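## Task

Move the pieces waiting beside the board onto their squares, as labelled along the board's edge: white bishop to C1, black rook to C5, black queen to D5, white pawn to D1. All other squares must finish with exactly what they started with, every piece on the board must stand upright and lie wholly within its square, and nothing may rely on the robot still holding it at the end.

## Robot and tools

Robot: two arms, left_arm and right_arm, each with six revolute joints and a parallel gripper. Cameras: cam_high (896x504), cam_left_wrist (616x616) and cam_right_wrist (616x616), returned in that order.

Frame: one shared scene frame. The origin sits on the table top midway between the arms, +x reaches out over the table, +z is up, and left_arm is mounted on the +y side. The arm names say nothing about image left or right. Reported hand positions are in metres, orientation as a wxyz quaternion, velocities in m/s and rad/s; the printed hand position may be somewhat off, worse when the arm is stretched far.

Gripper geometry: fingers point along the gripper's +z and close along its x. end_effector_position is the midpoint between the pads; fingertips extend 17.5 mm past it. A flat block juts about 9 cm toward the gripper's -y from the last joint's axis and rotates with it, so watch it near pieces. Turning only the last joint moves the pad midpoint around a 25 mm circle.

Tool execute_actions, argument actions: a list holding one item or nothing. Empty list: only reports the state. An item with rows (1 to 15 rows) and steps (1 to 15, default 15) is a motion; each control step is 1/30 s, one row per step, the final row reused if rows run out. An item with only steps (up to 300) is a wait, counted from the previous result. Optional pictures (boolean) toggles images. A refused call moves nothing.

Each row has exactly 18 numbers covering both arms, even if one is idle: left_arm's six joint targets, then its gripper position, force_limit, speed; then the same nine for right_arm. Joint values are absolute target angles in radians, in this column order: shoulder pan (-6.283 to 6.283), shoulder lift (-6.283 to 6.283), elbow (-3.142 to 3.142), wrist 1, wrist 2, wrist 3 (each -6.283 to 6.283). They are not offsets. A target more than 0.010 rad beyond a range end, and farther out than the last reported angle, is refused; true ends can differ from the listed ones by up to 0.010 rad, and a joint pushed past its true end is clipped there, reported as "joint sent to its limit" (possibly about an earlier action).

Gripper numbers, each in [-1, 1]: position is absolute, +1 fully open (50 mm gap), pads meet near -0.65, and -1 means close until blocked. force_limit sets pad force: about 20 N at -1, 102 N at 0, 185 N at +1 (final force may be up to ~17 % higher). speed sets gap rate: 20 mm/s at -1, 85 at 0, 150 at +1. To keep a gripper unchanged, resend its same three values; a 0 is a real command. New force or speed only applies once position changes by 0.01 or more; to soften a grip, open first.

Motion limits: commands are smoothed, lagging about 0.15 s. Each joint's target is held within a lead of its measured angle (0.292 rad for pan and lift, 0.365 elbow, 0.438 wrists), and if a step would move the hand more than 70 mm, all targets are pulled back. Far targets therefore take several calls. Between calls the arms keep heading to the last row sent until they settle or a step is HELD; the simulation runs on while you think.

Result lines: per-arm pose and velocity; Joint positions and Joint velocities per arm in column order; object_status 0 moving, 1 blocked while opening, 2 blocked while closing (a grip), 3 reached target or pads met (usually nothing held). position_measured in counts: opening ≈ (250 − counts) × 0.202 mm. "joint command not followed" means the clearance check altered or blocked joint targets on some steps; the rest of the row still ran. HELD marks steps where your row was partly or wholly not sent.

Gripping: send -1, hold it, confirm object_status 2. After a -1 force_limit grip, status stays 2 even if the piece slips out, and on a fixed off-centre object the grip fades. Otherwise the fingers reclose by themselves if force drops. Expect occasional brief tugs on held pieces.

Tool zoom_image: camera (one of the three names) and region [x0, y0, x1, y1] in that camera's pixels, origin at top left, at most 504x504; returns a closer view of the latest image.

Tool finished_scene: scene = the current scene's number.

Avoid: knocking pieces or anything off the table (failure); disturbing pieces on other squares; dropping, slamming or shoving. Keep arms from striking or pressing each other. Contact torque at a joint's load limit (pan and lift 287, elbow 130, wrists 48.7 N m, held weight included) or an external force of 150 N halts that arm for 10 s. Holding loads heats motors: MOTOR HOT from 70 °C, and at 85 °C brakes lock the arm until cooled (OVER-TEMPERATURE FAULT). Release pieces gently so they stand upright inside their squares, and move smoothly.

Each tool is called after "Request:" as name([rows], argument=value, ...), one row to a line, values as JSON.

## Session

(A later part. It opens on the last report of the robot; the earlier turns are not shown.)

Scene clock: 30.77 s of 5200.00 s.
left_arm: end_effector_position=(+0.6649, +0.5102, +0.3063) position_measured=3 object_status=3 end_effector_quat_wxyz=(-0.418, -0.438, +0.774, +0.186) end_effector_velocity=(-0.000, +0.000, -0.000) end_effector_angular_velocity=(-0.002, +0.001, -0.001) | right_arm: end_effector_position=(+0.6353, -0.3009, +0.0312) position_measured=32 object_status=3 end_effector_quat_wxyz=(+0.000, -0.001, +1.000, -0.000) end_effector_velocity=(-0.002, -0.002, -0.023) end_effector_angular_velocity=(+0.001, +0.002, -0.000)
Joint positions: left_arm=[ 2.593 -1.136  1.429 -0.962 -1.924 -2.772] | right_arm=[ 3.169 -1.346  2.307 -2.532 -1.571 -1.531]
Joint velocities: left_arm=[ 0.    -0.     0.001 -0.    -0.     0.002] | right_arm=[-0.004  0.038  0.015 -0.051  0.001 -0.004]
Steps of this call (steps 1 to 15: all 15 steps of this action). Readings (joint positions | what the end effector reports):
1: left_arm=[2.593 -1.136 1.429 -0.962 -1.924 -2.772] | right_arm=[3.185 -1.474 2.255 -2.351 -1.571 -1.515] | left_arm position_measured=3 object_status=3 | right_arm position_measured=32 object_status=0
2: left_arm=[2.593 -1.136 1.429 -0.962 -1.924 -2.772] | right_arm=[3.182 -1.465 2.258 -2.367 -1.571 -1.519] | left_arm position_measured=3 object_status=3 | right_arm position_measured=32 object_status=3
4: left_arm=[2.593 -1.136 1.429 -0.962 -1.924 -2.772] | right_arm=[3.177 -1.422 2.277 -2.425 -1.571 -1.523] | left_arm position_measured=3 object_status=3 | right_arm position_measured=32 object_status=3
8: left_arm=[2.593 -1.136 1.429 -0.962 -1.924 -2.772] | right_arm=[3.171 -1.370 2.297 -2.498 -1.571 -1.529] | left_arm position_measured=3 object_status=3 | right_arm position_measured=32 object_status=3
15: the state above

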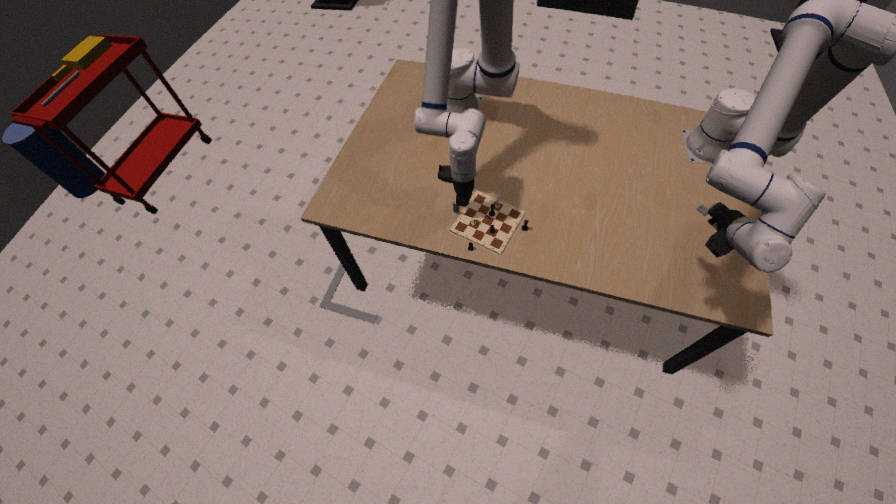

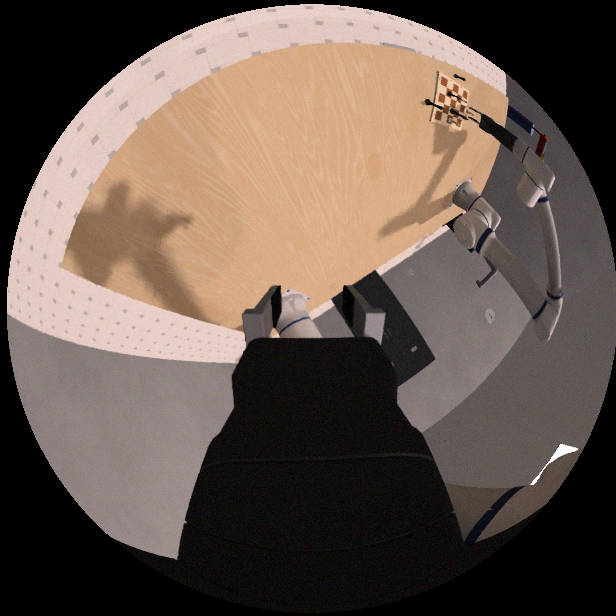

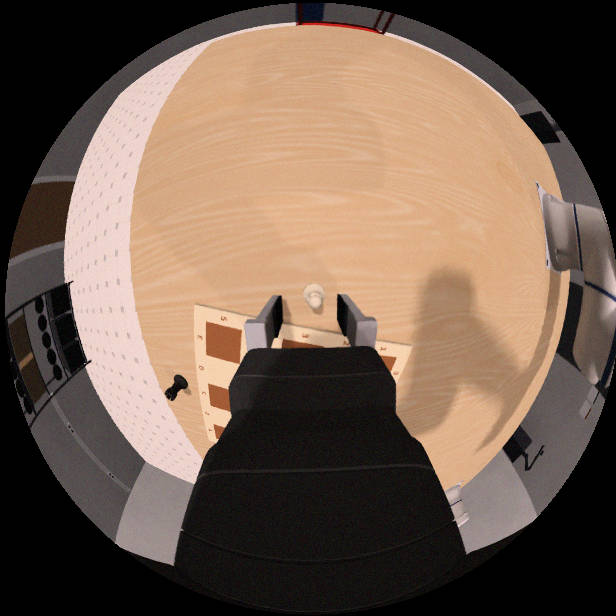

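Request:
execute_actions([
  {"rows":[[2.593,-1.136,1.429,-0.962,-1.924,-2.772,1,0,0,3.154,-1.3491,2.3202,-2.5421,-1.571,-1.546,-1,1,0]]},
], pictures=false)

Request:
execute_actions([
  {"steps":4},
], pictures=false)

Request:
execute_actions([
  {"rows":[[2.593,-1.136,1.429,-0.962,-1.924,-2.772,1,0,0,3.154,-1.485,2.2665,-2.3525,-1.571,-1.546,-1,1,0]]},
], pictures=false)

Request:
execute_actions([
  {"rows":[[2.593,-1.136,1.429,-0.962,-1.924,-2.772,1,0,0,3.3641,-1.485,2.2665,-2.3525,-1.571,-1.336,-1,1,0]]},
], pictures=false)

Request:
execute_actions([
  {"rows":[[2.593,-1.136,1.429,-0.962,-1.924,-2.772,1,0,0,3.3641,-1.3573,2.3161,-2.5298,-1.571,-1.336,-1,1,0]]},
])

Scene clock: 36.53 s of 5200.00 s.
left_arm: end_effector_position=(+0.6649, +0.5102, +0.3063) position_measured=3 object_status=3 end_effector_quat_wxyz=(-0.418, -0.438, +0.774, +0.186) end_effector_velocity=(+0.000, +0.000, -0.000) end_effector_angular_velocity=(+0.001, +0.001, +0.001) | right_arm: end_effector_position=(+0.6314, -0.3093, +0.0283) position_measured=217 object_status=0 end_effector_quat_wxyz=(+0.000, -0.001, +1.000, -0.000) end_effector_velocity=(-0.001, -0.002, +0.001) end_effector_angular_velocity=(-0.000, -0.001, -0.001)
Joint positions: left_arm=[ 2.593 -1.136  1.429 -0.962 -1.924 -2.772] | right_arm=[ 3.154 -1.349  2.32  -2.542 -1.571 -1.546]
Joint velocities: left_arm=[ 0.     0.001 -0.     0.001 -0.    -0.   ] | right_arm=[-0.003 -0.003  0.003 -0.001 -0.    -0.002]
Steps of this call (steps 1 to 15: the robot went on to your last target; steps 16 to 90: nothing new was sent; then 2.27 s passed at rest; steps 91 to 105: all 15 steps of this action). Readings (joint positions | what the end effector reports):
91: left_arm=[2.593 -1.136 1.429 -0.962 -1.924 -2.772] | right_arm=[3.168 -1.341 2.309 -2.539 -1.571 -1.532] | left_arm position_measured=3 object_status=3 | right_arm position_measured=36 object_status=0
92: left_arm=[2.593 -1.136 1.429 -0.962 -1.924 -2.772] | right_arm=[3.166 -1.342 2.310 -2.539 -1.571 -1.534] | left_arm position_measured=3 object_status=3 | right_arm position_measured=50 object_status=0
94: left_arm=[2.593 -1.136 1.429 -0.962 -1.924 -2.772] | right_arm=[3.161 -1.345 2.315 -2.540 -1.571 -1.539] | left_arm position_measured=3 object_status=3 | right_arm position_measured=78 object_status=0
98: left_arm=[2.593 -1.136 1.429 -0.962 -1.924 -2.772] | right_arm=[3.156 -1.348 2.318 -2.541 -1.571 -1.544] | left_arm position_measured=3 object_status=3 | right_arm position_measured=134 object_status=0
105: the state above

Scene clock: 36.67 s of 5200.00 s.
left_arm: end_effector_position=(+0.6649, +0.5102, +0.3063) position_measured=3 object_status=3 end_effector_quat_wxyz=(-0.418, -0.438, +0.774, +0.186) end_effector_velocity=(+0.000, +0.000, +0.000) end_effector_angular_velocity=(-0.000, -0.001, -0.000) | right_arm: end_effector_position=(+0.6314, -0.3095, +0.0283) position_measured=217 object_status=0 end_effector_quat_wxyz=(+0.000, -0.001, +1.000, -0.000) end_effector_velocity=(-0.001, -0.001, -0.001) end_effector_angular_velocity=(-0.000, +0.002, +0.000)
Joint positions: left_arm=[ 2.593 -1.136  1.429 -0.962 -1.924 -2.772] | right_arm=[ 3.154 -1.349  2.32  -2.542 -1.571 -1.546]
Joint velocities: left_arm=[ 0.    -0.    -0.    -0.001  0.     0.   ] | right_arm=[-0.001  0.     0.002 -0.    -0.    -0.001]
Steps of this call (steps 1 to 4: the robot went on to your last target). Readings (joint positions | what the end effector reports):
1: left_arm=[2.593 -1.136 1.429 -0.962 -1.924 -2.772] | right_arm=[3.154 -1.349 2.320 -2.542 -1.571 -1.546] | left_arm position_measured=3 object_status=3 | right_arm position_measured=217 object_status=0
2: left_arm=[2.593 -1.136 1.429 -0.962 -1.924 -2.772] | right_arm=[3.154 -1.349 2.320 -2.542 -1.571 -1.546] | left_arm position_measured=3 object_status=3 | right_arm position_measured=217 object_status=0
4: the state above

Scene clock: 37.17 s of 5200.00 s.
left_arm: end_effector_position=(+0.6649, +0.5102, +0.3063) position_measured=3 object_status=3 end_effector_quat_wxyz=(-0.418, -0.438, +0.774, +0.186) end_effector_velocity=(+0.000, +0.001, +0.001) end_effector_angular_velocity=(+0.000, -0.000, +0.002) | right_arm: end_effector_position=(+0.6321, -0.3096, +0.1073) position_measured=217 object_status=2 end_effector_quat_wxyz=(+0.000, -0.001, +1.000, -0.000) end_effector_velocity=(-0.002, -0.000, +0.023) end_effector_angular_velocity=(-0.000, -0.001, +0.000)
Joint positions: left_arm=[ 2.593 -1.136  1.429 -0.962 -1.924 -2.772] | right_arm=[ 3.154 -1.48   2.268 -2.359 -1.571 -1.546]
Joint velocities: left_arm=[ 0.001 -0.001  0.     0.    -0.001 -0.001] | right_arm=[ 0.    -0.037 -0.015  0.051 -0.    -0.   ]
Steps of this call (steps 1 to 15: all 15 steps of this action). Readings (joint positions | what the end effector reports):
1: left_arm=[2.593 -1.136 1.429 -0.962 -1.924 -2.772] | right_arm=[3.154 -1.349 2.320 -2.542 -1.571 -1.546] | left_arm position_measured=3 object_status=3 | right_arm position_measured=217 object_status=2
2: left_arm=[2.593 -1.136 1.429 -0.962 -1.924 -2.772] | right_arm=[3.154 -1.359 2.317 -2.527 -1.571 -1.546] | left_arm position_measured=3 object_status=3 | right_arm position_measured=217 object_status=2
4: left_arm=[2.593 -1.136 1.429 -0.962 -1.924 -2.772] | right_arm=[3.154 -1.404 2.298 -2.467 -1.571 -1.546] | left_arm position_measured=3 object_status=3 | right_arm position_measured=217 object_status=2
8: left_arm=[2.593 -1.136 1.429 -0.962 -1.924 -2.772] | right_arm=[3.154 -1.456 2.278 -2.393 -1.571 -1.546] | left_arm position_measured=3 object_status=3 | right_arm position_measured=217 object_status=2
15: the state above

Scene clock: 37.67 s of 5200.00 s.
left_arm: end_effector_position=(+0.6649, +0.5102, +0.3063) position_measured=3 object_status=3 end_effector_quat_wxyz=(-0.418, -0.438, +0.774, +0.186) end_effector_velocity=(+0.000, +0.001, -0.001) end_effector_angular_velocity=(+0.000, +0.002, +0.002) | right_arm: end_effector_position=(+0.5828, -0.2009, +0.1102) position_measured=217 object_status=2 end_effector_quat_wxyz=(+0.000, -0.001, +1.000, -0.000) end_effector_velocity=(-0.028, +0.048, -0.000) end_effector_angular_velocity=(+0.000, +0.002, -0.001)
Joint positions: left_arm=[ 2.593 -1.136  1.429 -0.962 -1.924 -2.772] | right_arm=[ 3.352 -1.485  2.267 -2.353 -1.571 -1.348]
Joint velocities: left_arm=[0.002 0.001 0.001 0.    0.    0.   ] | right_arm=[ 0.092 -0.    -0.     0.002  0.001  0.093]
Steps of this call (steps 1 to 15: all 15 steps of this action). Readings (joint positions | what the end effector reports):
1: left_arm=[2.593 -1.136 1.429 -0.962 -1.924 -2.772] | right_arm=[3.154 -1.481 2.268 -2.358 -1.571 -1.546] | left_arm position_measured=3 object_status=3 | right_arm position_measured=217 object_status=2
2: left_arm=[2.593 -1.136 1.429 -0.962 -1.924 -2.772] | right_arm=[3.164 -1.482 2.267 -2.357 -1.571 -1.535] | left_arm position_measured=3 object_status=3 | right_arm position_measured=217 object_status=2
4: left_arm=[2.593 -1.136 1.429 -0.962 -1.924 -2.772] | right_arm=[3.208 -1.483 2.267 -2.356 -1.571 -1.492] | left_arm position_measured=3 object_status=3 | right_arm position_measured=217 object_status=2
8: left_arm=[2.593 -1.136 1.429 -0.962 -1.924 -2.772] | right_arm=[3.290 -1.484 2.267 -2.354 -1.571 -1.410] | left_arm position_measured=3 object_status=3 | right_arm position_measured=217 object_status=2
15: the state above

Scene clock: 38.17 s of 5200.00 s.
left_arm: end_effector_position=(+0.6649, +0.5102, +0.3063) position_measured=3 object_status=3 end_effector_quat_wxyz=(-0.418, -0.438, +0.774, +0.186) end_effector_velocity=(-0.000, +0.000, -0.000) end_effector_angular_velocity=(-0.001, +0.001, -0.001) | right_arm: end_effector_position=(+0.5798, -0.1947, +0.0360) position_measured=217 object_status=2 end_effector_quat_wxyz=(+0.000, -0.001, +1.000, -0.000) end_effector_velocity=(-0.002, +0.001, -0.019) end_effector_angular_velocity=(+0.000, -0.000, +0.000)
Joint positions: left_arm=[ 2.593 -1.136  1.429 -0.962 -1.924 -2.772] | right_arm=[ 3.364 -1.362  2.314 -2.524 -1.571 -1.336]
Joint velocities: left_arm=[ 0.    -0.     0.001  0.     0.     0.002] | right_arm=[ 0.002  0.032  0.013 -0.045  0.     0.002]
Steps of this call (steps 1 to 15: all 15 steps of this action). Readings (joint positions | what the end effector reports):
1: left_arm=[2.593 -1.136 1.429 -0.962 -1.924 -2.772] | right_arm=[3.355 -1.485 2.267 -2.353 -1.571 -1.345] | left_arm position_measured=3 object_status=3 | right_arm position_measured=217 object_status=2
2: left_arm=[2.593 -1.136 1.429 -0.962 -1.924 -2.772] | right_arm=[3.357 -1.475 2.269 -2.368 -1.571 -1.343] | left_arm position_measured=3 object_status=3 | right_arm position_measured=217 object_status=2
4: left_arm=[2.593 -1.136 1.429 -0.962 -1.924 -2.772] | right_arm=[3.359 -1.431 2.288 -2.427 -1.571 -1.341] | left_arm position_measured=3 object_status=3 | right_arm position_measured=217 object_status=2
8: left_arm=[2.593 -1.136 1.429 -0.962 -1.924 -2.772] | right_arm=[3.362 -1.383 2.306 -2.493 -1.571 -1.338] | left_arm position_measured=3 object_status=3 | right_arm position_measured=217 object_status=2
15: the state above

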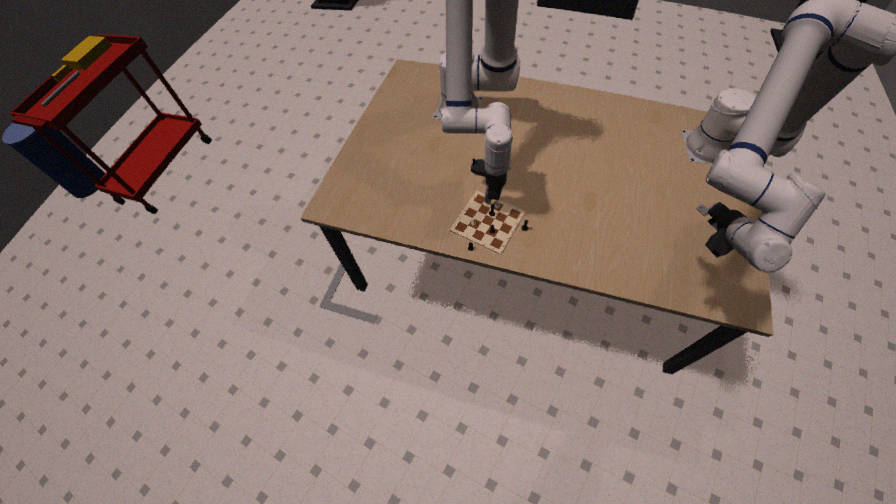

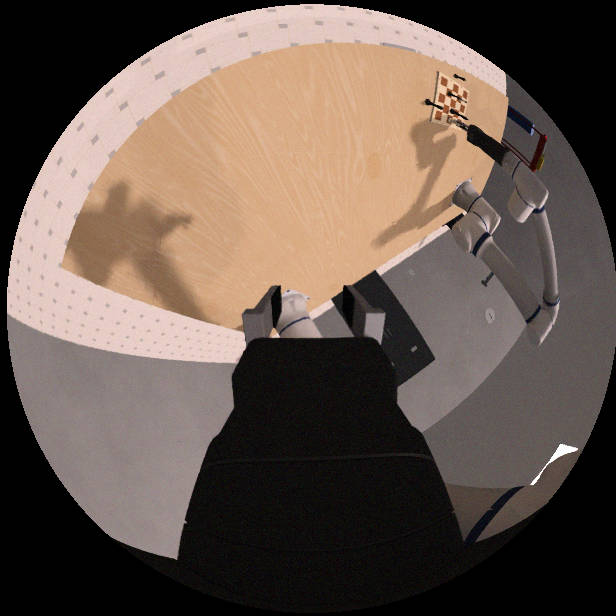

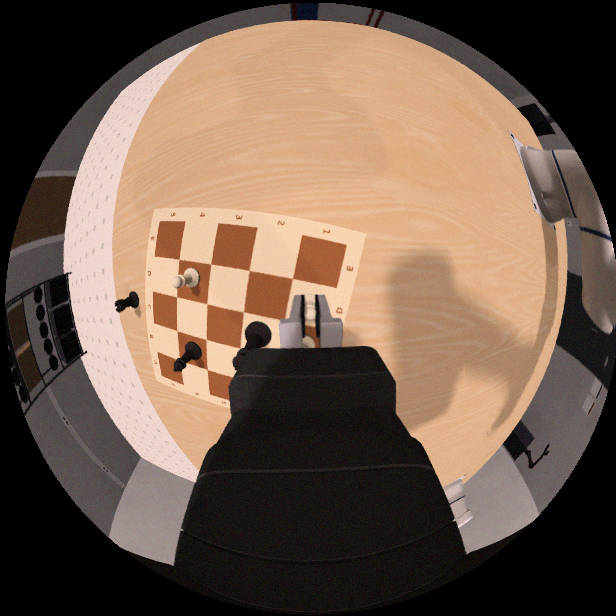

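Request:
execute_actions([
  {"rows":[[2.593,-1.136,1.429,-0.962,-1.924,-2.772,1,0,0,3.3641,-1.3573,2.3161,-2.5298,-1.571,-1.336,0.1,1,0]],"steps":8},
], pictures=false)

Request:
execute_actions([
  {"rows":[[2.593,-1.136,1.429,-0.962,-1.924,-2.772,1,0,0,3.3641,-1.485,2.2665,-2.3525,-1.571,-1.336,0.1,1,0]]},
], pictures=false)

Request:
execute_actions([
  {"rows":[[2.593,-1.136,1.429,-0.962,-1.924,-2.772,1,0,0,3.5622,-1.2572,1.9724,-2.2862,-1.571,-1.138,0.8,1,0]]},
], pictures=false)

Request:
execute_actions([
  {"rows":[[2.593,-1.136,1.429,-0.962,-1.924,-2.772,1,0,0,3.5622,-1.1558,2.0145,-2.4297,-1.571,-1.138,0.8,1,0]]},
])

Scene clock: 44.10 s of 5200.00 s.
left_arm: end_effector_position=(+0.6649, +0.5102, +0.3063) position_measured=3 object_status=3 end_effector_quat_wxyz=(-0.418, -0.438, +0.774, +0.186) end_effector_velocity=(+0.000, -0.000, -0.000) end_effector_angular_velocity=(+0.000, -0.000, +0.000) | right_arm: end_effector_position=(+0.5792, -0.1946, +0.0331) position_measured=138 object_status=0 end_effector_quat_wxyz=(-0.000, -0.001, +1.000, -0.000) end_effector_velocity=(+0.000, +0.000, +0.001) end_effector_angular_velocity=(+0.001, -0.002, +0.001)
Joint positions: left_arm=[ 2.593 -1.136  1.429 -0.962 -1.924 -2.772] | right_arm=[ 3.364 -1.357  2.316 -2.53  -1.571 -1.336]
Joint velocities: left_arm=[-0.     0.    -0.    -0.001  0.    -0.001] | right_arm=[ 0.    -0.002 -0.     0.     0.    -0.001]
Steps of this call (steps 1 to 15: the robot went on to your last target; steps 16 to 90: nothing new was sent; then 2.67 s passed at rest; steps 91 to 98: all 8 steps of this action). Readings (joint positions | what the end effector reports):
91: left_arm=[2.593 -1.136 1.429 -0.962 -1.924 -2.772] | right_arm=[3.364 -1.357 2.316 -2.530 -1.571 -1.336] | left_arm position_measured=3 object_status=3 | right_arm position_measured=213 object_status=0
92: left_arm=[2.593 -1.136 1.429 -0.962 -1.924 -2.772] | right_arm=[3.364 -1.357 2.316 -2.530 -1.571 -1.336] | left_arm position_measured=3 object_status=3 | right_arm position_measured=200 object_status=0
94: left_arm=[2.593 -1.136 1.429 -0.962 -1.924 -2.772] | right_arm=[3.364 -1.357 2.316 -2.530 -1.571 -1.336] | left_arm position_measured=3 object_status=3 | right_arm position_measured=172 object_status=0
98: the state above

Scene clock: 44.60 s of 5200.00 s.
left_arm: end_effector_position=(+0.6649, +0.5102, +0.3063) position_measured=3 object_status=3 end_effector_quat_wxyz=(-0.418, -0.438, +0.774, +0.186) end_effector_velocity=(+0.000, +0.001, +0.000) end_effector_angular_velocity=(-0.001, -0.001, +0.001) | right_arm: end_effector_position=(+0.5793, -0.1946, +0.1076) position_measured=138 object_status=3 end_effector_quat_wxyz=(+0.000, -0.001, +1.000, -0.000) end_effector_velocity=(-0.002, -0.001, +0.020) end_effector_angular_velocity=(-0.001, +0.001, +0.000)
Joint positions: left_arm=[ 2.593 -1.136  1.429 -0.962 -1.924 -2.772] | right_arm=[ 3.364 -1.481  2.268 -2.358 -1.571 -1.336]
Joint velocities: left_arm=[ 0.001 -0.    -0.001  0.    -0.     0.001] | right_arm=[-0.    -0.032 -0.013  0.045 -0.001 -0.   ]
Steps of this call (steps 1 to 15: all 15 steps of this action). Readings (joint positions | what the end effector reports):
1: left_arm=[2.593 -1.136 1.429 -0.962 -1.924 -2.772] | right_arm=[3.364 -1.357 2.316 -2.530 -1.571 -1.336] | left_arm position_measured=3 object_status=3 | right_arm position_measured=138 object_status=0
2: left_arm=[2.593 -1.136 1.429 -0.962 -1.924 -2.772] | right_arm=[3.364 -1.367 2.313 -2.514 -1.571 -1.336] | left_arm position_measured=3 object_status=3 | right_arm position_measured=138 object_status=0
4: left_arm=[2.593 -1.136 1.429 -0.962 -1.924 -2.772] | right_arm=[3.364 -1.411 2.294 -2.455 -1.571 -1.336] | left_arm position_measured=3 object_status=3 | right_arm position_measured=138 object_status=0
8: left_arm=[2.593 -1.136 1.429 -0.962 -1.924 -2.772] | right_arm=[3.364 -1.459 2.277 -2.389 -1.571 -1.336] | left_arm position_measured=3 object_status=3 | right_arm position_measured=138 object_status=3
15: the state above

Scene clock: 45.10 s of 5200.00 s.
left_arm: end_effector_position=(+0.6649, +0.5102, +0.3063) position_measured=3 object_status=3 end_effector_quat_wxyz=(-0.418, -0.438, +0.774, +0.186) end_effector_velocity=(-0.000, +0.001, -0.000) end_effector_angular_velocity=(-0.000, +0.000, +0.001) | right_arm: end_effector_position=(+0.6497, -0.0520, +0.1115) position_measured=32 object_status=3 end_effector_quat_wxyz=(+0.000, -0.001, +1.000, -0.000) end_effector_velocity=(+0.051, +0.166, -0.009) end_effector_angular_velocity=(-0.000, +0.002, +0.001)
Joint positions: left_arm=[ 2.593 -1.136  1.429 -0.962 -1.924 -2.772] | right_arm=[ 3.538 -1.284  2.008 -2.295 -1.571 -1.162]
Joint velocities: left_arm=[ 0.001 -0.     0.001 -0.    -0.     0.   ] | right_arm=[ 0.183  0.208 -0.272  0.066  0.001  0.182]
Steps of this call (steps 1 to 15: all 15 steps of this action). Readings (joint positions | what the end effector reports):
1: left_arm=[2.593 -1.136 1.429 -0.962 -1.924 -2.772] | right_arm=[3.364 -1.481 2.267 -2.357 -1.571 -1.336] | left_arm position_measured=3 object_status=3 | right_arm position_measured=134 object_status=0
2: left_arm=[2.593 -1.136 1.429 -0.962 -1.924 -2.772] | right_arm=[3.373 -1.472 2.255 -2.353 -1.571 -1.327] | left_arm position_measured=3 object_status=3 | right_arm position_measured=120 object_status=0
4: left_arm=[2.593 -1.136 1.429 -0.962 -1.924 -2.772] | right_arm=[3.403 -1.438 2.209 -2.343 -1.571 -1.297] | left_arm position_measured=3 object_status=3 | right_arm position_measured=92 object_status=0
8: left_arm=[2.593 -1.136 1.429 -0.962 -1.924 -2.772] | right_arm=[3.457 -1.376 2.129 -2.324 -1.571 -1.243] | left_arm position_measured=3 object_status=3 | right_arm position_measured=38 object_status=0
15: the state above

Scene clock: 45.60 s of 5200.00 s.
left_arm: end_effector_position=(+0.6649, +0.5102, +0.3063) position_measured=3 object_status=3 end_effector_quat_wxyz=(-0.418, -0.438, +0.774, +0.186) end_effector_velocity=(-0.001, +0.001, -0.000) end_effector_angular_velocity=(+0.000, +0.002, -0.000) | right_arm: end_effector_position=(+0.6565, -0.0304, +0.0330) position_measured=32 object_status=3 end_effector_quat_wxyz=(+0.000, -0.001, +1.000, -0.000) end_effector_velocity=(-0.000, +0.003, -0.022) end_effector_angular_velocity=(-0.001, +0.001, -0.001)
Joint positions: left_arm=[ 2.593 -1.136  1.429 -0.962 -1.924 -2.772] | right_arm=[ 3.562 -1.16   2.014 -2.425 -1.571 -1.139]
Joint velocities: left_arm=[ 0.    -0.001  0.002  0.001 -0.     0.001] | right_arm=[ 0.004  0.032  0.004 -0.035 -0.001  0.005]
Steps of this call (steps 1 to 15: all 15 steps of this action). Readings (joint positions | what the end effector reports):
1: left_arm=[2.593 -1.136 1.429 -0.962 -1.924 -2.772] | right_arm=[3.544 -1.278 2.000 -2.293 -1.571 -1.156] | left_arm position_measured=3 object_status=3 | right_arm position_measured=32 object_status=3
2: left_arm=[2.593 -1.136 1.429 -0.962 -1.924 -2.772] | right_arm=[3.548 -1.264 1.998 -2.308 -1.571 -1.153] | left_arm position_measured=3 object_status=3 | right_arm position_measured=32 object_status=3
4: left_arm=[2.593 -1.136 1.429 -0.962 -1.924 -2.772] | right_arm=[3.552 -1.224 2.006 -2.351 -1.571 -1.148] | left_arm position_measured=3 object_status=3 | right_arm position_measured=32 object_status=3
8: left_arm=[2.593 -1.136 1.429 -0.962 -1.924 -2.772] | right_arm=[3.559 -1.180 2.011 -2.402 -1.571 -1.141] | left_arm position_measured=3 object_status=3 | right_arm position_measured=32 object_status=3
15: the state above

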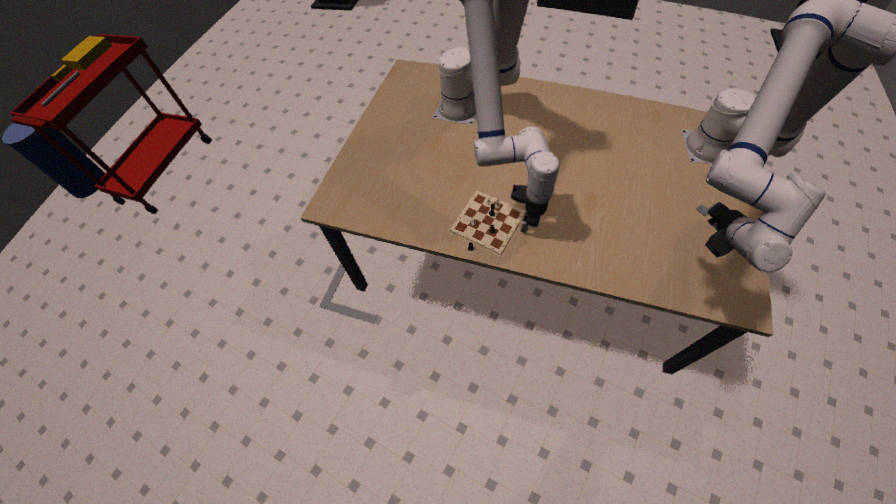

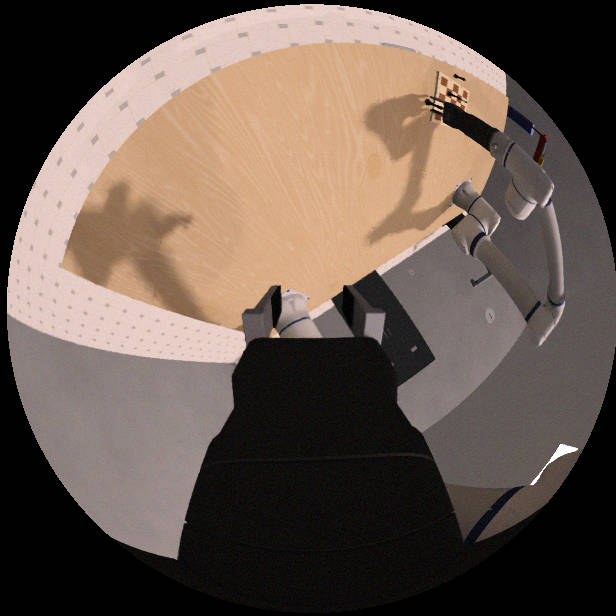

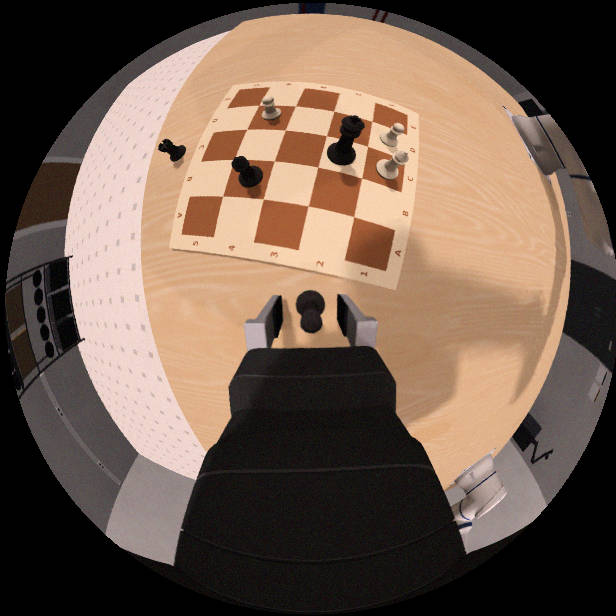

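Request:
execute_actions([
  {"rows":[[2.593,-1.136,1.429,-0.962,-1.924,-2.772,1,0,0,3.5622,-1.1558,2.0145,-2.4297,-1.571,-1.138,-1,1,0]]},
], pictures=false)

Request:
execute_actions([
  {"rows":[[2.593,-1.136,1.429,-0.962,-1.924,-2.772,1,0,0,3.5622,-1.2572,1.9724,-2.2862,-1.571,-1.138,-1,1,0]]},
], pictures=false)

Request:
execute_actions([
  {"rows":[[2.593,-1.136,1.429,-0.962,-1.924,-2.772,1,0,0,3.2604,-1.3083,2.0443,-2.307,-1.571,-1.44,-1,1,0]]},
], pictures=false)

Request:
execute_actions([
  {"steps":10},
], pictures=false)

Request:
execute_actions([
  {"rows":[[2.593,-1.136,1.429,-0.962,-1.924,-2.772,1,0,0,3.2604,-1.2077,2.0858,-2.4491,-1.571,-1.44,-1,1,0]]},
])

Scene clock: 52.47 s of 5200.00 s.
left_arm: end_effector_position=(+0.6649, +0.5102, +0.3063) position_measured=3 object_status=3 end_effector_quat_wxyz=(-0.418, -0.438, +0.774, +0.186) end_effector_velocity=(-0.000, -0.001, -0.001) end_effector_angular_velocity=(+0.002, +0.001, -0.001) | right_arm: end_effector_position=(+0.6564, -0.0300, +0.0303) position_measured=198 object_status=0 end_effector_quat_wxyz=(+0.000, -0.001, +1.000, -0.000) end_effector_velocity=(-0.000, -0.000, -0.001) end_effector_angular_velocity=(-0.001, +0.001, -0.001)
Joint positions: left_arm=[ 2.593 -1.136  1.429 -0.962 -1.924 -2.772] | right_arm=[ 3.562 -1.156  2.015 -2.43  -1.571 -1.138]
Joint velocities: left_arm=[-0.001  0.001  0.    -0.001  0.    -0.001] | right_arm=[ 0.     0.001  0.     0.    -0.     0.001]
Steps of this call (steps 1 to 15: the robot went on to your last target; steps 16 to 90: nothing new was sent; then 3.37 s passed at rest; steps 91 to 105: all 15 steps of this action). Readings (joint positions | what the end effector reports):
91: left_arm=[2.593 -1.136 1.429 -0.962 -1.924 -2.772] | right_arm=[3.562 -1.156 2.015 -2.430 -1.571 -1.138] | left_arm position_measured=3 object_status=3 | right_arm position_measured=36 object_status=0
92: left_arm=[2.593 -1.136 1.429 -0.962 -1.924 -2.772] | right_arm=[3.562 -1.156 2.015 -2.430 -1.571 -1.138] | left_arm position_measured=3 object_status=3 | right_arm position_measured=50 object_status=0
94: left_arm=[2.593 -1.136 1.429 -0.962 -1.924 -2.772] | right_arm=[3.562 -1.156 2.015 -2.430 -1.571 -1.138] | left_arm position_measured=3 object_status=3 | right_arm position_measured=78 object_status=0
98: left_arm=[2.593 -1.136 1.429 -0.962 -1.924 -2.772] | right_arm=[3.562 -1.156 2.015 -2.430 -1.571 -1.138] | left_arm position_measured=3 object_status=3 | right_arm position_measured=134 object_status=0
105: the state above

Scene clock: 52.97 s of 5200.00 s.
left_arm: end_effector_position=(+0.6649, +0.5102, +0.3063) position_measured=3 object_status=3 end_effector_quat_wxyz=(-0.418, -0.438, +0.774, +0.186) end_effector_velocity=(-0.000, +0.001, +0.000) end_effector_angular_velocity=(-0.000, -0.000, +0.000) | right_arm: end_effector_position=(+0.6563, -0.0300, +0.1076) position_measured=198 object_status=2 end_effector_quat_wxyz=(+0.000, -0.001, +1.000, -0.000) end_effector_velocity=(-0.001, -0.001, +0.021) end_effector_angular_velocity=(+0.001, -0.001, -0.000)
Joint positions: left_arm=[ 2.593 -1.136  1.429 -0.962 -1.924 -2.772] | right_arm=[ 3.562 -1.254  1.974 -2.291 -1.571 -1.138]
Joint velocities: left_arm=[ 0.001 -0.001  0.     0.     0.     0.   ] | right_arm=[-0.    -0.026 -0.01   0.036  0.     0.   ]
Steps of this call (steps 1 to 15: all 15 steps of this action). Readings (joint positions | what the end effector reports):
1: left_arm=[2.593 -1.136 1.429 -0.962 -1.924 -2.772] | right_arm=[3.562 -1.156 2.014 -2.429 -1.571 -1.138] | left_arm position_measured=3 object_status=3 | right_arm position_measured=198 object_status=0
2: left_arm=[2.593 -1.136 1.429 -0.962 -1.924 -2.772] | right_arm=[3.562 -1.165 2.012 -2.414 -1.571 -1.138] | left_arm position_measured=3 object_status=3 | right_arm position_measured=198 object_status=0
4: left_arm=[2.593 -1.136 1.429 -0.962 -1.924 -2.772] | right_arm=[3.562 -1.200 1.995 -2.368 -1.571 -1.138] | left_arm position_measured=3 object_status=3 | right_arm position_measured=198 object_status=2
8: left_arm=[2.593 -1.136 1.429 -0.962 -1.924 -2.772] | right_arm=[3.562 -1.237 1.981 -2.315 -1.571 -1.138] | left_arm position_measured=3 object_status=3 | right_arm position_measured=198 object_status=2
15: the state above

Scene clock: 53.47 s of 5200.00 s.
left_arm: end_effector_position=(+0.6649, +0.5102, +0.3063) position_measured=3 object_status=3 end_effector_quat_wxyz=(-0.418, -0.438, +0.774, +0.186) end_effector_velocity=(-0.000, +0.000, -0.000) end_effector_angular_velocity=(+0.001, +0.002, +0.001) | right_arm: end_effector_position=(+0.7212, -0.1890, +0.1101) position_measured=198 object_status=2 end_effector_quat_wxyz=(+0.000, -0.001, +1.000, -0.000) end_effector_velocity=(+0.095, -0.344, +0.002) end_effector_angular_velocity=(-0.000, +0.001, -0.005)
Joint positions: left_arm=[ 2.593 -1.136  1.429 -0.962 -1.924 -2.772] | right_arm=[ 3.325 -1.297  2.029 -2.303 -1.571 -1.375]
Joint velocities: left_arm=[ 0.     0.001  0.     0.001 -0.    -0.   ] | right_arm=[-0.502 -0.088  0.118 -0.029 -0.    -0.497]
Steps of this call (steps 1 to 15: all 15 steps of this action). Readings (joint positions | what the end effector reports):
1: left_arm=[2.593 -1.136 1.429 -0.962 -1.924 -2.772] | right_arm=[3.562 -1.255 1.974 -2.290 -1.571 -1.138] | left_arm position_measured=3 object_status=3 | right_arm position_measured=198 object_status=2
2: left_arm=[2.593 -1.136 1.429 -0.962 -1.924 -2.772] | right_arm=[3.552 -1.257 1.976 -2.290 -1.571 -1.149] | left_arm position_measured=3 object_status=3 | right_arm position_measured=198 object_status=2
4: left_arm=[2.593 -1.136 1.429 -0.962 -1.924 -2.772] | right_arm=[3.515 -1.263 1.984 -2.292 -1.571 -1.186] | left_arm position_measured=3 object_status=3 | right_arm position_measured=198 object_status=2
8: left_arm=[2.593 -1.136 1.429 -0.962 -1.924 -2.772] | right_arm=[3.447 -1.275 2.000 -2.296 -1.571 -1.254] | left_arm position_measured=3 object_status=3 | right_arm position_measured=198 object_status=2
15: the state above

Scene clock: 53.80 s of 5200.00 s.
left_arm: end_effector_position=(+0.6649, +0.5102, +0.3063) position_measured=3 object_status=3 end_effector_quat_wxyz=(-0.418, -0.438, +0.774, +0.186) end_effector_velocity=(+0.000, +0.000, -0.001) end_effector_angular_velocity=(+0.001, +0.001, +0.001) | right_arm: end_effector_position=(+0.7312, -0.2301, +0.1103) position_measured=198 object_status=2 end_effector_quat_wxyz=(+0.000, -0.001, +1.000, -0.000) end_effector_velocity=(+0.006, -0.026, +0.000) end_effector_angular_velocity=(-0.000, -0.000, -0.001)
Joint positions: left_arm=[ 2.593 -1.136  1.429 -0.962 -1.924 -2.772] | right_arm=[ 3.265 -1.307  2.043 -2.307 -1.571 -1.435]
Joint velocities: left_arm=[ 0.001  0.002  0.001 -0.001 -0.    -0.   ] | right_arm=[-0.037 -0.006  0.008 -0.002 -0.    -0.037]
Steps of this call (steps 1 to 10: the robot went on to your last target). Readings (joint positions | what the end effector reports):
1: left_arm=[2.593 -1.136 1.429 -0.962 -1.924 -2.772] | right_arm=[3.310 -1.299 2.033 -2.304 -1.571 -1.390] | left_arm position_measured=3 object_status=3 | right_arm position_measured=198 object_status=2
2: left_arm=[2.593 -1.136 1.429 -0.962 -1.924 -2.772] | right_arm=[3.299 -1.301 2.035 -2.305 -1.571 -1.402] | left_arm position_measured=3 object_status=3 | right_arm position_measured=198 object_status=2
4: left_arm=[2.593 -1.136 1.429 -0.962 -1.924 -2.772] | right_arm=[3.283 -1.304 2.039 -2.306 -1.571 -1.417] | left_arm position_measured=3 object_status=3 | right_arm position_measured=198 object_status=2
8: left_arm=[2.593 -1.136 1.429 -0.962 -1.924 -2.772] | right_arm=[3.269 -1.307 2.042 -2.307 -1.571 -1.432] | left_arm position_measured=3 object_status=3 | right_arm position_measured=198 object_status=2
10: the state above

Scene clock: 54.30 s of 5200.00 s.
left_arm: end_effector_position=(+0.6649, +0.5102, +0.3063) position_measured=3 object_status=3 end_effector_quat_wxyz=(-0.418, -0.438, +0.774, +0.186) end_effector_velocity=(-0.001, +0.001, -0.000) end_effector_angular_velocity=(-0.002, +0.001, -0.001) | right_arm: end_effector_position=(+0.7323, -0.2333, +0.0376) position_measured=198 object_status=2 end_effector_quat_wxyz=(+0.000, -0.001, +1.000, -0.000) end_effector_velocity=(-0.000, -0.001, -0.017) end_effector_angular_velocity=(-0.000, -0.001, +0.000)
Joint positions: left_arm=[ 2.593 -1.136  1.429 -0.962 -1.924 -2.772] | right_arm=[ 3.261 -1.211  2.084 -2.445 -1.571 -1.44 ]
Joint velocities: left_arm=[ 0.001 -0.001  0.002  0.    -0.     0.004] | right_arm=[-0.001  0.024  0.009 -0.034 -0.    -0.001]
Steps of this call (steps 1 to 15: all 15 steps of this action). Readings (joint positions | what the end effector reports):
1: left_arm=[2.593 -1.136 1.429 -0.962 -1.924 -2.772] | right_arm=[3.264 -1.307 2.044 -2.307 -1.571 -1.436] | left_arm position_measured=3 object_status=3 | right_arm position_measured=198 object_status=2
2: left_arm=[2.593 -1.136 1.429 -0.962 -1.924 -2.772] | right_arm=[3.263 -1.298 2.047 -2.323 -1.571 -1.437] | left_arm position_measured=3 object_status=3 | right_arm position_measured=198 object_status=2
4: left_arm=[2.593 -1.136 1.429 -0.962 -1.924 -2.772] | right_arm=[3.262 -1.262 2.064 -2.371 -1.571 -1.438] | left_arm position_measured=3 object_status=3 | right_arm position_measured=198 object_status=2
8: left_arm=[2.593 -1.136 1.429 -0.962 -1.924 -2.772] | right_arm=[3.261 -1.227 2.078 -2.422 -1.571 -1.439] | left_arm position_measured=3 object_status=3 | right_arm position_measured=198 object_status=2
15: the state above

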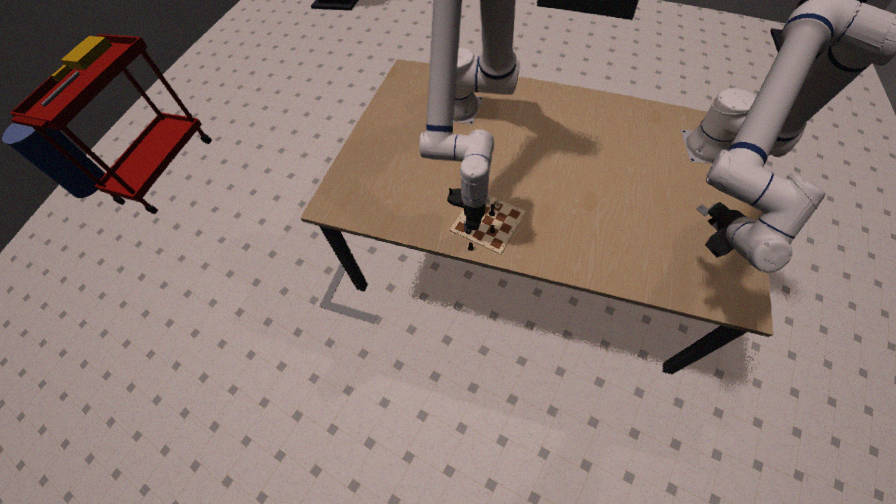

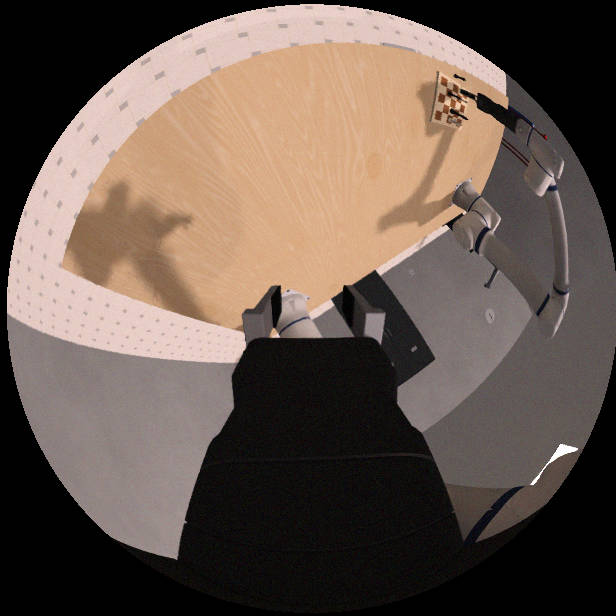

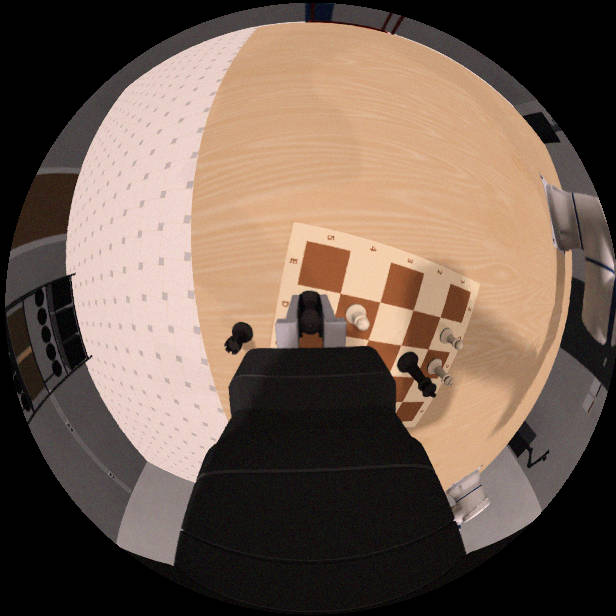

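Request:
execute_actions([
  {"rows":[[2.593,-1.136,1.429,-0.962,-1.924,-2.772,1,0,0,3.2645,-1.2095,2.0895,-2.451,-1.571,-1.436,-1,1,0]]},
], pictures=false)

Request:
execute_actions([
  {"rows":[[2.593,-1.136,1.429,-0.962,-1.924,-2.772,1,0,0,3.2645,-1.2095,2.0895,-2.451,-1.571,-1.436,0.2,1,0]],"steps":8},
], pictures=false)

Request:
execute_actions([
  {"rows":[[2.593,-1.136,1.429,-0.962,-1.924,-2.772,1,0,0,3.2645,-1.311,2.048,-2.308,-1.571,-1.436,0.2,1,0]]},
], pictures=false)

Request:
execute_actions([
  {"rows":[[2.593,-1.136,1.429,-0.962,-1.924,-2.772,1,0,0,3.2882,-1.2043,1.8949,-2.2616,-1.571,-1.412,0.8,1,0]]},
], pictures=false)

Request:
execute_actions([
  {"rows":[[2.593,-1.136,1.429,-0.962,-1.924,-2.772,1,0,0,3.2882,-1.1089,1.9355,-2.3976,-1.571,-1.412,0.8,1,0]]},
])

Scene clock: 63.27 s of 5200.00 s.
left_arm: end_effector_position=(+0.6649, +0.5102, +0.3063) position_measured=3 object_status=3 end_effector_quat_wxyz=(-0.418, -0.438, +0.774, +0.186) end_effector_velocity=(-0.000, -0.000, -0.000) end_effector_angular_velocity=(+0.000, -0.000, -0.001) | right_arm: end_effector_position=(+0.7293, -0.2310, +0.0349) position_measured=198 object_status=2 end_effector_quat_wxyz=(+0.000, -0.001, +1.000, -0.000) end_effector_velocity=(-0.001, +0.001, -0.000) end_effector_angular_velocity=(+0.000, -0.000, +0.000)
Joint positions: left_arm=[ 2.593 -1.136  1.429 -0.962 -1.924 -2.772] | right_arm=[ 3.264 -1.209  2.089 -2.451 -1.571 -1.436]
Joint velocities: left_arm=[-0.001 -0.001  0.001 -0.     0.     0.   ] | right_arm=[ 0.001 -0.     0.001 -0.001  0.     0.   ]
Steps of this call (steps 1 to 15: the robot went on to your last target; steps 16 to 90: nothing new was sent; then 5.47 s passed at rest; steps 91 to 105: all 15 steps of this action). Readings (joint positions | what the end effector reports):
91: left_arm=[2.593 -1.136 1.429 -0.962 -1.924 -2.772] | right_arm=[3.260 -1.208 2.086 -2.449 -1.571 -1.440] | left_arm position_measured=3 object_status=3 | right_arm position_measured=198 object_status=2
92: left_arm=[2.593 -1.136 1.429 -0.962 -1.924 -2.772] | right_arm=[3.261 -1.208 2.086 -2.449 -1.571 -1.440] | left_arm position_measured=3 object_status=3 | right_arm position_measured=198 object_status=2
94: left_arm=[2.593 -1.136 1.429 -0.962 -1.924 -2.772] | right_arm=[3.262 -1.208 2.087 -2.450 -1.571 -1.438] | left_arm position_measured=3 object_status=3 | right_arm position_measured=198 object_status=2
98: left_arm=[2.593 -1.136 1.429 -0.962 -1.924 -2.772] | right_arm=[3.264 -1.209 2.089 -2.451 -1.571 -1.437] | left_arm position_measured=3 object_status=3 | right_arm position_measured=198 object_status=2
105: the state above

Scene clock: 63.53 s of 5200.00 s.
left_arm: end_effector_position=(+0.6649, +0.5102, +0.3063) position_measured=3 object_status=3 end_effector_quat_wxyz=(-0.418, -0.438, +0.774, +0.186) end_effector_velocity=(+0.000, -0.000, -0.000) end_effector_angular_velocity=(-0.001, -0.000, -0.001) | right_arm: end_effector_position=(+0.7289, -0.2309, +0.0347) position_measured=123 object_status=0 end_effector_quat_wxyz=(-0.000, -0.001, +1.000, -0.000) end_effector_velocity=(+0.004, -0.000, +0.003) end_effector_angular_velocity=(-0.002, -0.008, -0.000)
Joint positions: left_arm=[ 2.593 -1.136  1.429 -0.962 -1.924 -2.772] | right_arm=[ 3.265 -1.209  2.09  -2.451 -1.571 -1.436]
Joint velocities: left_arm=[-0.     0.    -0.    -0.     0.     0.001] | right_arm=[-0.    -0.001 -0.005 -0.003 -0.003 -0.   ]
Steps of this call (steps 1 to 8: all 8 steps of this action). Readings (joint positions | what the end effector reports):
1: left_arm=[2.593 -1.136 1.429 -0.962 -1.924 -2.772] | right_arm=[3.264 -1.209 2.089 -2.451 -1.571 -1.436] | left_arm position_measured=3 object_status=3 | right_arm position_measured=195 object_status=0
2: left_arm=[2.593 -1.136 1.429 -0.962 -1.924 -2.772] | right_arm=[3.264 -1.209 2.090 -2.451 -1.571 -1.436] | left_arm position_measured=3 object_status=3 | right_arm position_measured=181 object_status=0
4: left_arm=[2.593 -1.136 1.429 -0.962 -1.924 -2.772] | right_arm=[3.265 -1.209 2.090 -2.451 -1.571 -1.436] | left_arm position_measured=3 object_status=3 | right_arm position_measured=153 object_status=0
8: the state above

Scene clock: 64.03 s of 5200.00 s.
left_arm: end_effector_position=(+0.6649, +0.5102, +0.3063) position_measured=3 object_status=3 end_effector_quat_wxyz=(-0.418, -0.438, +0.774, +0.186) end_effector_velocity=(+0.000, -0.000, -0.000) end_effector_angular_velocity=(+0.001, +0.000, +0.001) | right_arm: end_effector_position=(+0.7289, -0.2310, +0.1079) position_measured=123 object_status=3 end_effector_quat_wxyz=(+0.000, -0.001, +1.000, -0.000) end_effector_velocity=(-0.000, -0.000, +0.019) end_effector_angular_velocity=(-0.001, -0.002, +0.000)
Joint positions: left_arm=[ 2.593 -1.136  1.429 -0.962 -1.924 -2.772] | right_arm=[ 3.265 -1.308  2.049 -2.312 -1.571 -1.436]
Joint velocities: left_arm=[-0.     0.001 -0.001  0.    -0.    -0.002] | right_arm=[-0.    -0.025 -0.011  0.035 -0.001 -0.   ]
Steps of this call (steps 1 to 15: all 15 steps of this action). Readings (joint positions | what the end effector reports):
1: left_arm=[2.593 -1.136 1.429 -0.962 -1.924 -2.772] | right_arm=[3.265 -1.210 2.090 -2.451 -1.571 -1.436] | left_arm position_measured=3 object_status=3 | right_arm position_measured=123 object_status=0
2: left_arm=[2.593 -1.136 1.429 -0.962 -1.924 -2.772] | right_arm=[3.265 -1.219 2.086 -2.435 -1.571 -1.436] | left_arm position_measured=3 object_status=3 | right_arm position_measured=123 object_status=0
4: left_arm=[2.593 -1.136 1.429 -0.962 -1.924 -2.772] | right_arm=[3.265 -1.256 2.069 -2.387 -1.571 -1.436] | left_arm position_measured=3 object_status=3 | right_arm position_measured=123 object_status=0
8: left_arm=[2.593 -1.136 1.429 -0.962 -1.924 -2.772] | right_arm=[3.265 -1.292 2.056 -2.336 -1.571 -1.436] | left_arm position_measured=3 object_status=3 | right_arm position_measured=123 object_status=3
15: the state above

Scene clock: 64.53 s of 5200.00 s.
left_arm: end_effector_position=(+0.6649, +0.5102, +0.3063) position_measured=3 object_status=3 end_effector_quat_wxyz=(-0.418, -0.438, +0.774, +0.186) end_effector_velocity=(+0.000, -0.000, +0.000) end_effector_angular_velocity=(+0.000, -0.001, +0.001) | right_arm: end_effector_position=(+0.7986, -0.2035, +0.1102) position_measured=32 object_status=3 end_effector_quat_wxyz=(+0.000, -0.001, +1.000, -0.000) end_effector_velocity=(+0.019, +0.008, +0.000) end_effector_angular_velocity=(+0.000, -0.001, +0.001)
Joint positions: left_arm=[ 2.593 -1.136  1.429 -0.962 -1.924 -2.772] | right_arm=[ 3.287 -1.208  1.9   -2.263 -1.571 -1.413]
Joint velocities: left_arm=[-0.    -0.    -0.001  0.    -0.    -0.001] | right_arm=[ 0.006  0.027 -0.041  0.012  0.     0.005]
Steps of this call (steps 1 to 15: all 15 steps of this action). Readings (joint positions | what the end effector reports):
1: left_arm=[2.593 -1.136 1.429 -0.962 -1.924 -2.772] | right_arm=[3.265 -1.308 2.049 -2.311 -1.571 -1.436] | left_arm position_measured=3 object_status=3 | right_arm position_measured=119 object_status=0
2: left_arm=[2.593 -1.136 1.429 -0.962 -1.924 -2.772] | right_arm=[3.267 -1.300 2.036 -2.306 -1.571 -1.434] | left_arm position_measured=3 object_status=3 | right_arm position_measured=105 object_status=0
4: left_arm=[2.593 -1.136 1.429 -0.962 -1.924 -2.772] | right_arm=[3.274 -1.264 1.982 -2.290 -1.571 -1.426] | left_arm position_measured=3 object_status=3 | right_arm position_measured=77 object_status=0
8: left_arm=[2.593 -1.136 1.429 -0.962 -1.924 -2.772] | right_arm=[3.283 -1.225 1.926 -2.272 -1.571 -1.417] | left_arm position_measured=3 object_status=3 | right_arm position_measured=32 object_status=0
15: the state above

Scene clock: 65.03 s of 5200.00 s.
left_arm: end_effector_position=(+0.6649, +0.5102, +0.3063) position_measured=3 object_status=3 end_effector_quat_wxyz=(-0.418, -0.438, +0.774, +0.186) end_effector_velocity=(-0.000, +0.001, -0.001) end_effector_angular_velocity=(+0.000, +0.002, +0.000) | right_arm: end_effector_position=(+0.8013, -0.2025, +0.0328) position_measured=32 object_status=3 end_effector_quat_wxyz=(+0.000, -0.001, +1.000, -0.000) end_effector_velocity=(+0.000, +0.000, -0.018) end_effector_angular_velocity=(-0.000, -0.002, +0.001)
Joint positions: left_arm=[ 2.593 -1.136  1.429 -0.962 -1.924 -2.772] | right_arm=[ 3.288 -1.112  1.934 -2.393 -1.571 -1.412]
Joint velocities: left_arm=[0.001 0.001 0.    0.    0.    0.001] | right_arm=[ 0.     0.023  0.008 -0.033 -0.001 -0.001]
Steps of this call (steps 1 to 15: all 15 steps of this action). Readings (joint positions | what the end effector reports):
1: left_arm=[2.593 -1.136 1.429 -0.962 -1.924 -2.772] | right_arm=[3.288 -1.207 1.899 -2.263 -1.571 -1.413] | left_arm position_measured=3 object_status=3 | right_arm position_measured=32 object_status=3
2: left_arm=[2.593 -1.136 1.429 -0.962 -1.924 -2.772] | right_arm=[3.288 -1.196 1.901 -2.278 -1.571 -1.412] | left_arm position_measured=3 object_status=3 | right_arm position_measured=32 object_status=3
4: left_arm=[2.593 -1.136 1.429 -0.962 -1.924 -2.772] | right_arm=[3.288 -1.163 1.916 -2.322 -1.571 -1.412] | left_arm position_measured=3 object_status=3 | right_arm position_measured=32 object_status=3
8: left_arm=[2.593 -1.136 1.429 -0.962 -1.924 -2.772] | right_arm=[3.288 -1.128 1.928 -2.371 -1.571 -1.412] | left_arm position_measured=3 object_status=3 | right_arm position_measured=32 object_status=3
15: the state above

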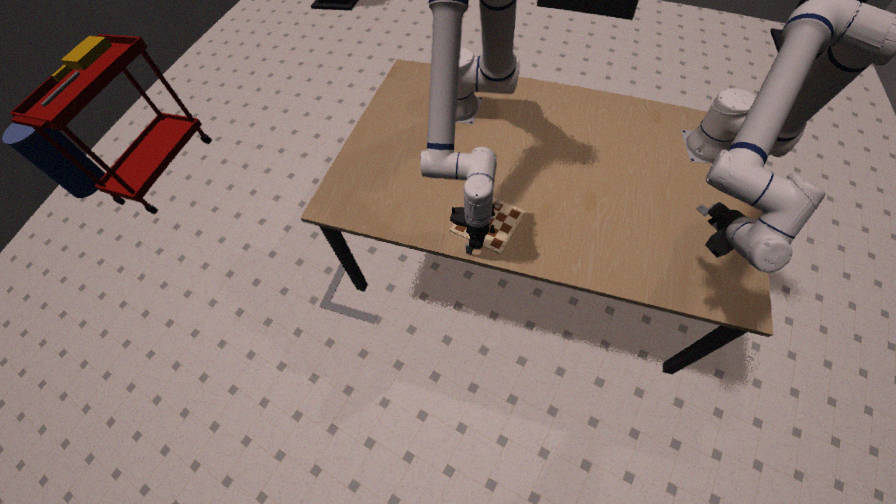

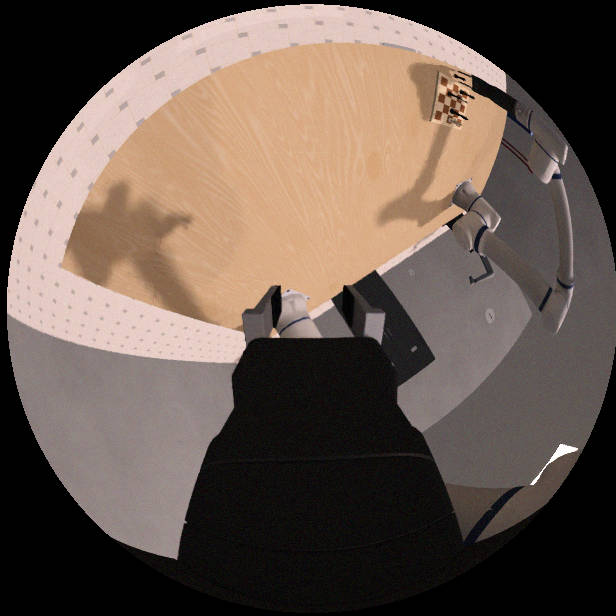

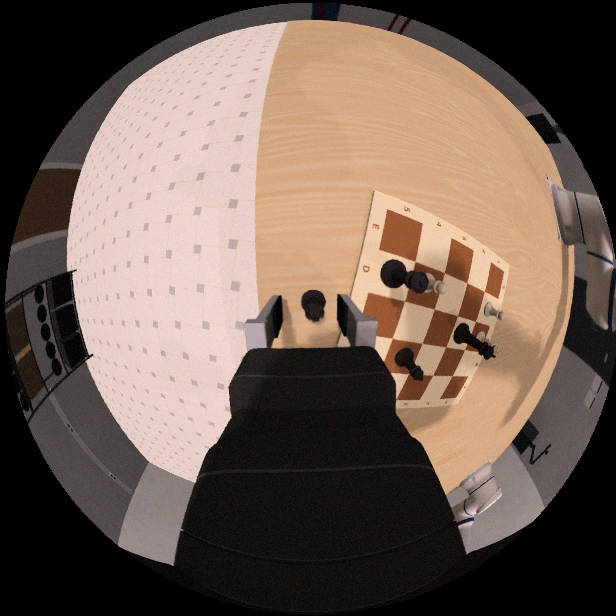

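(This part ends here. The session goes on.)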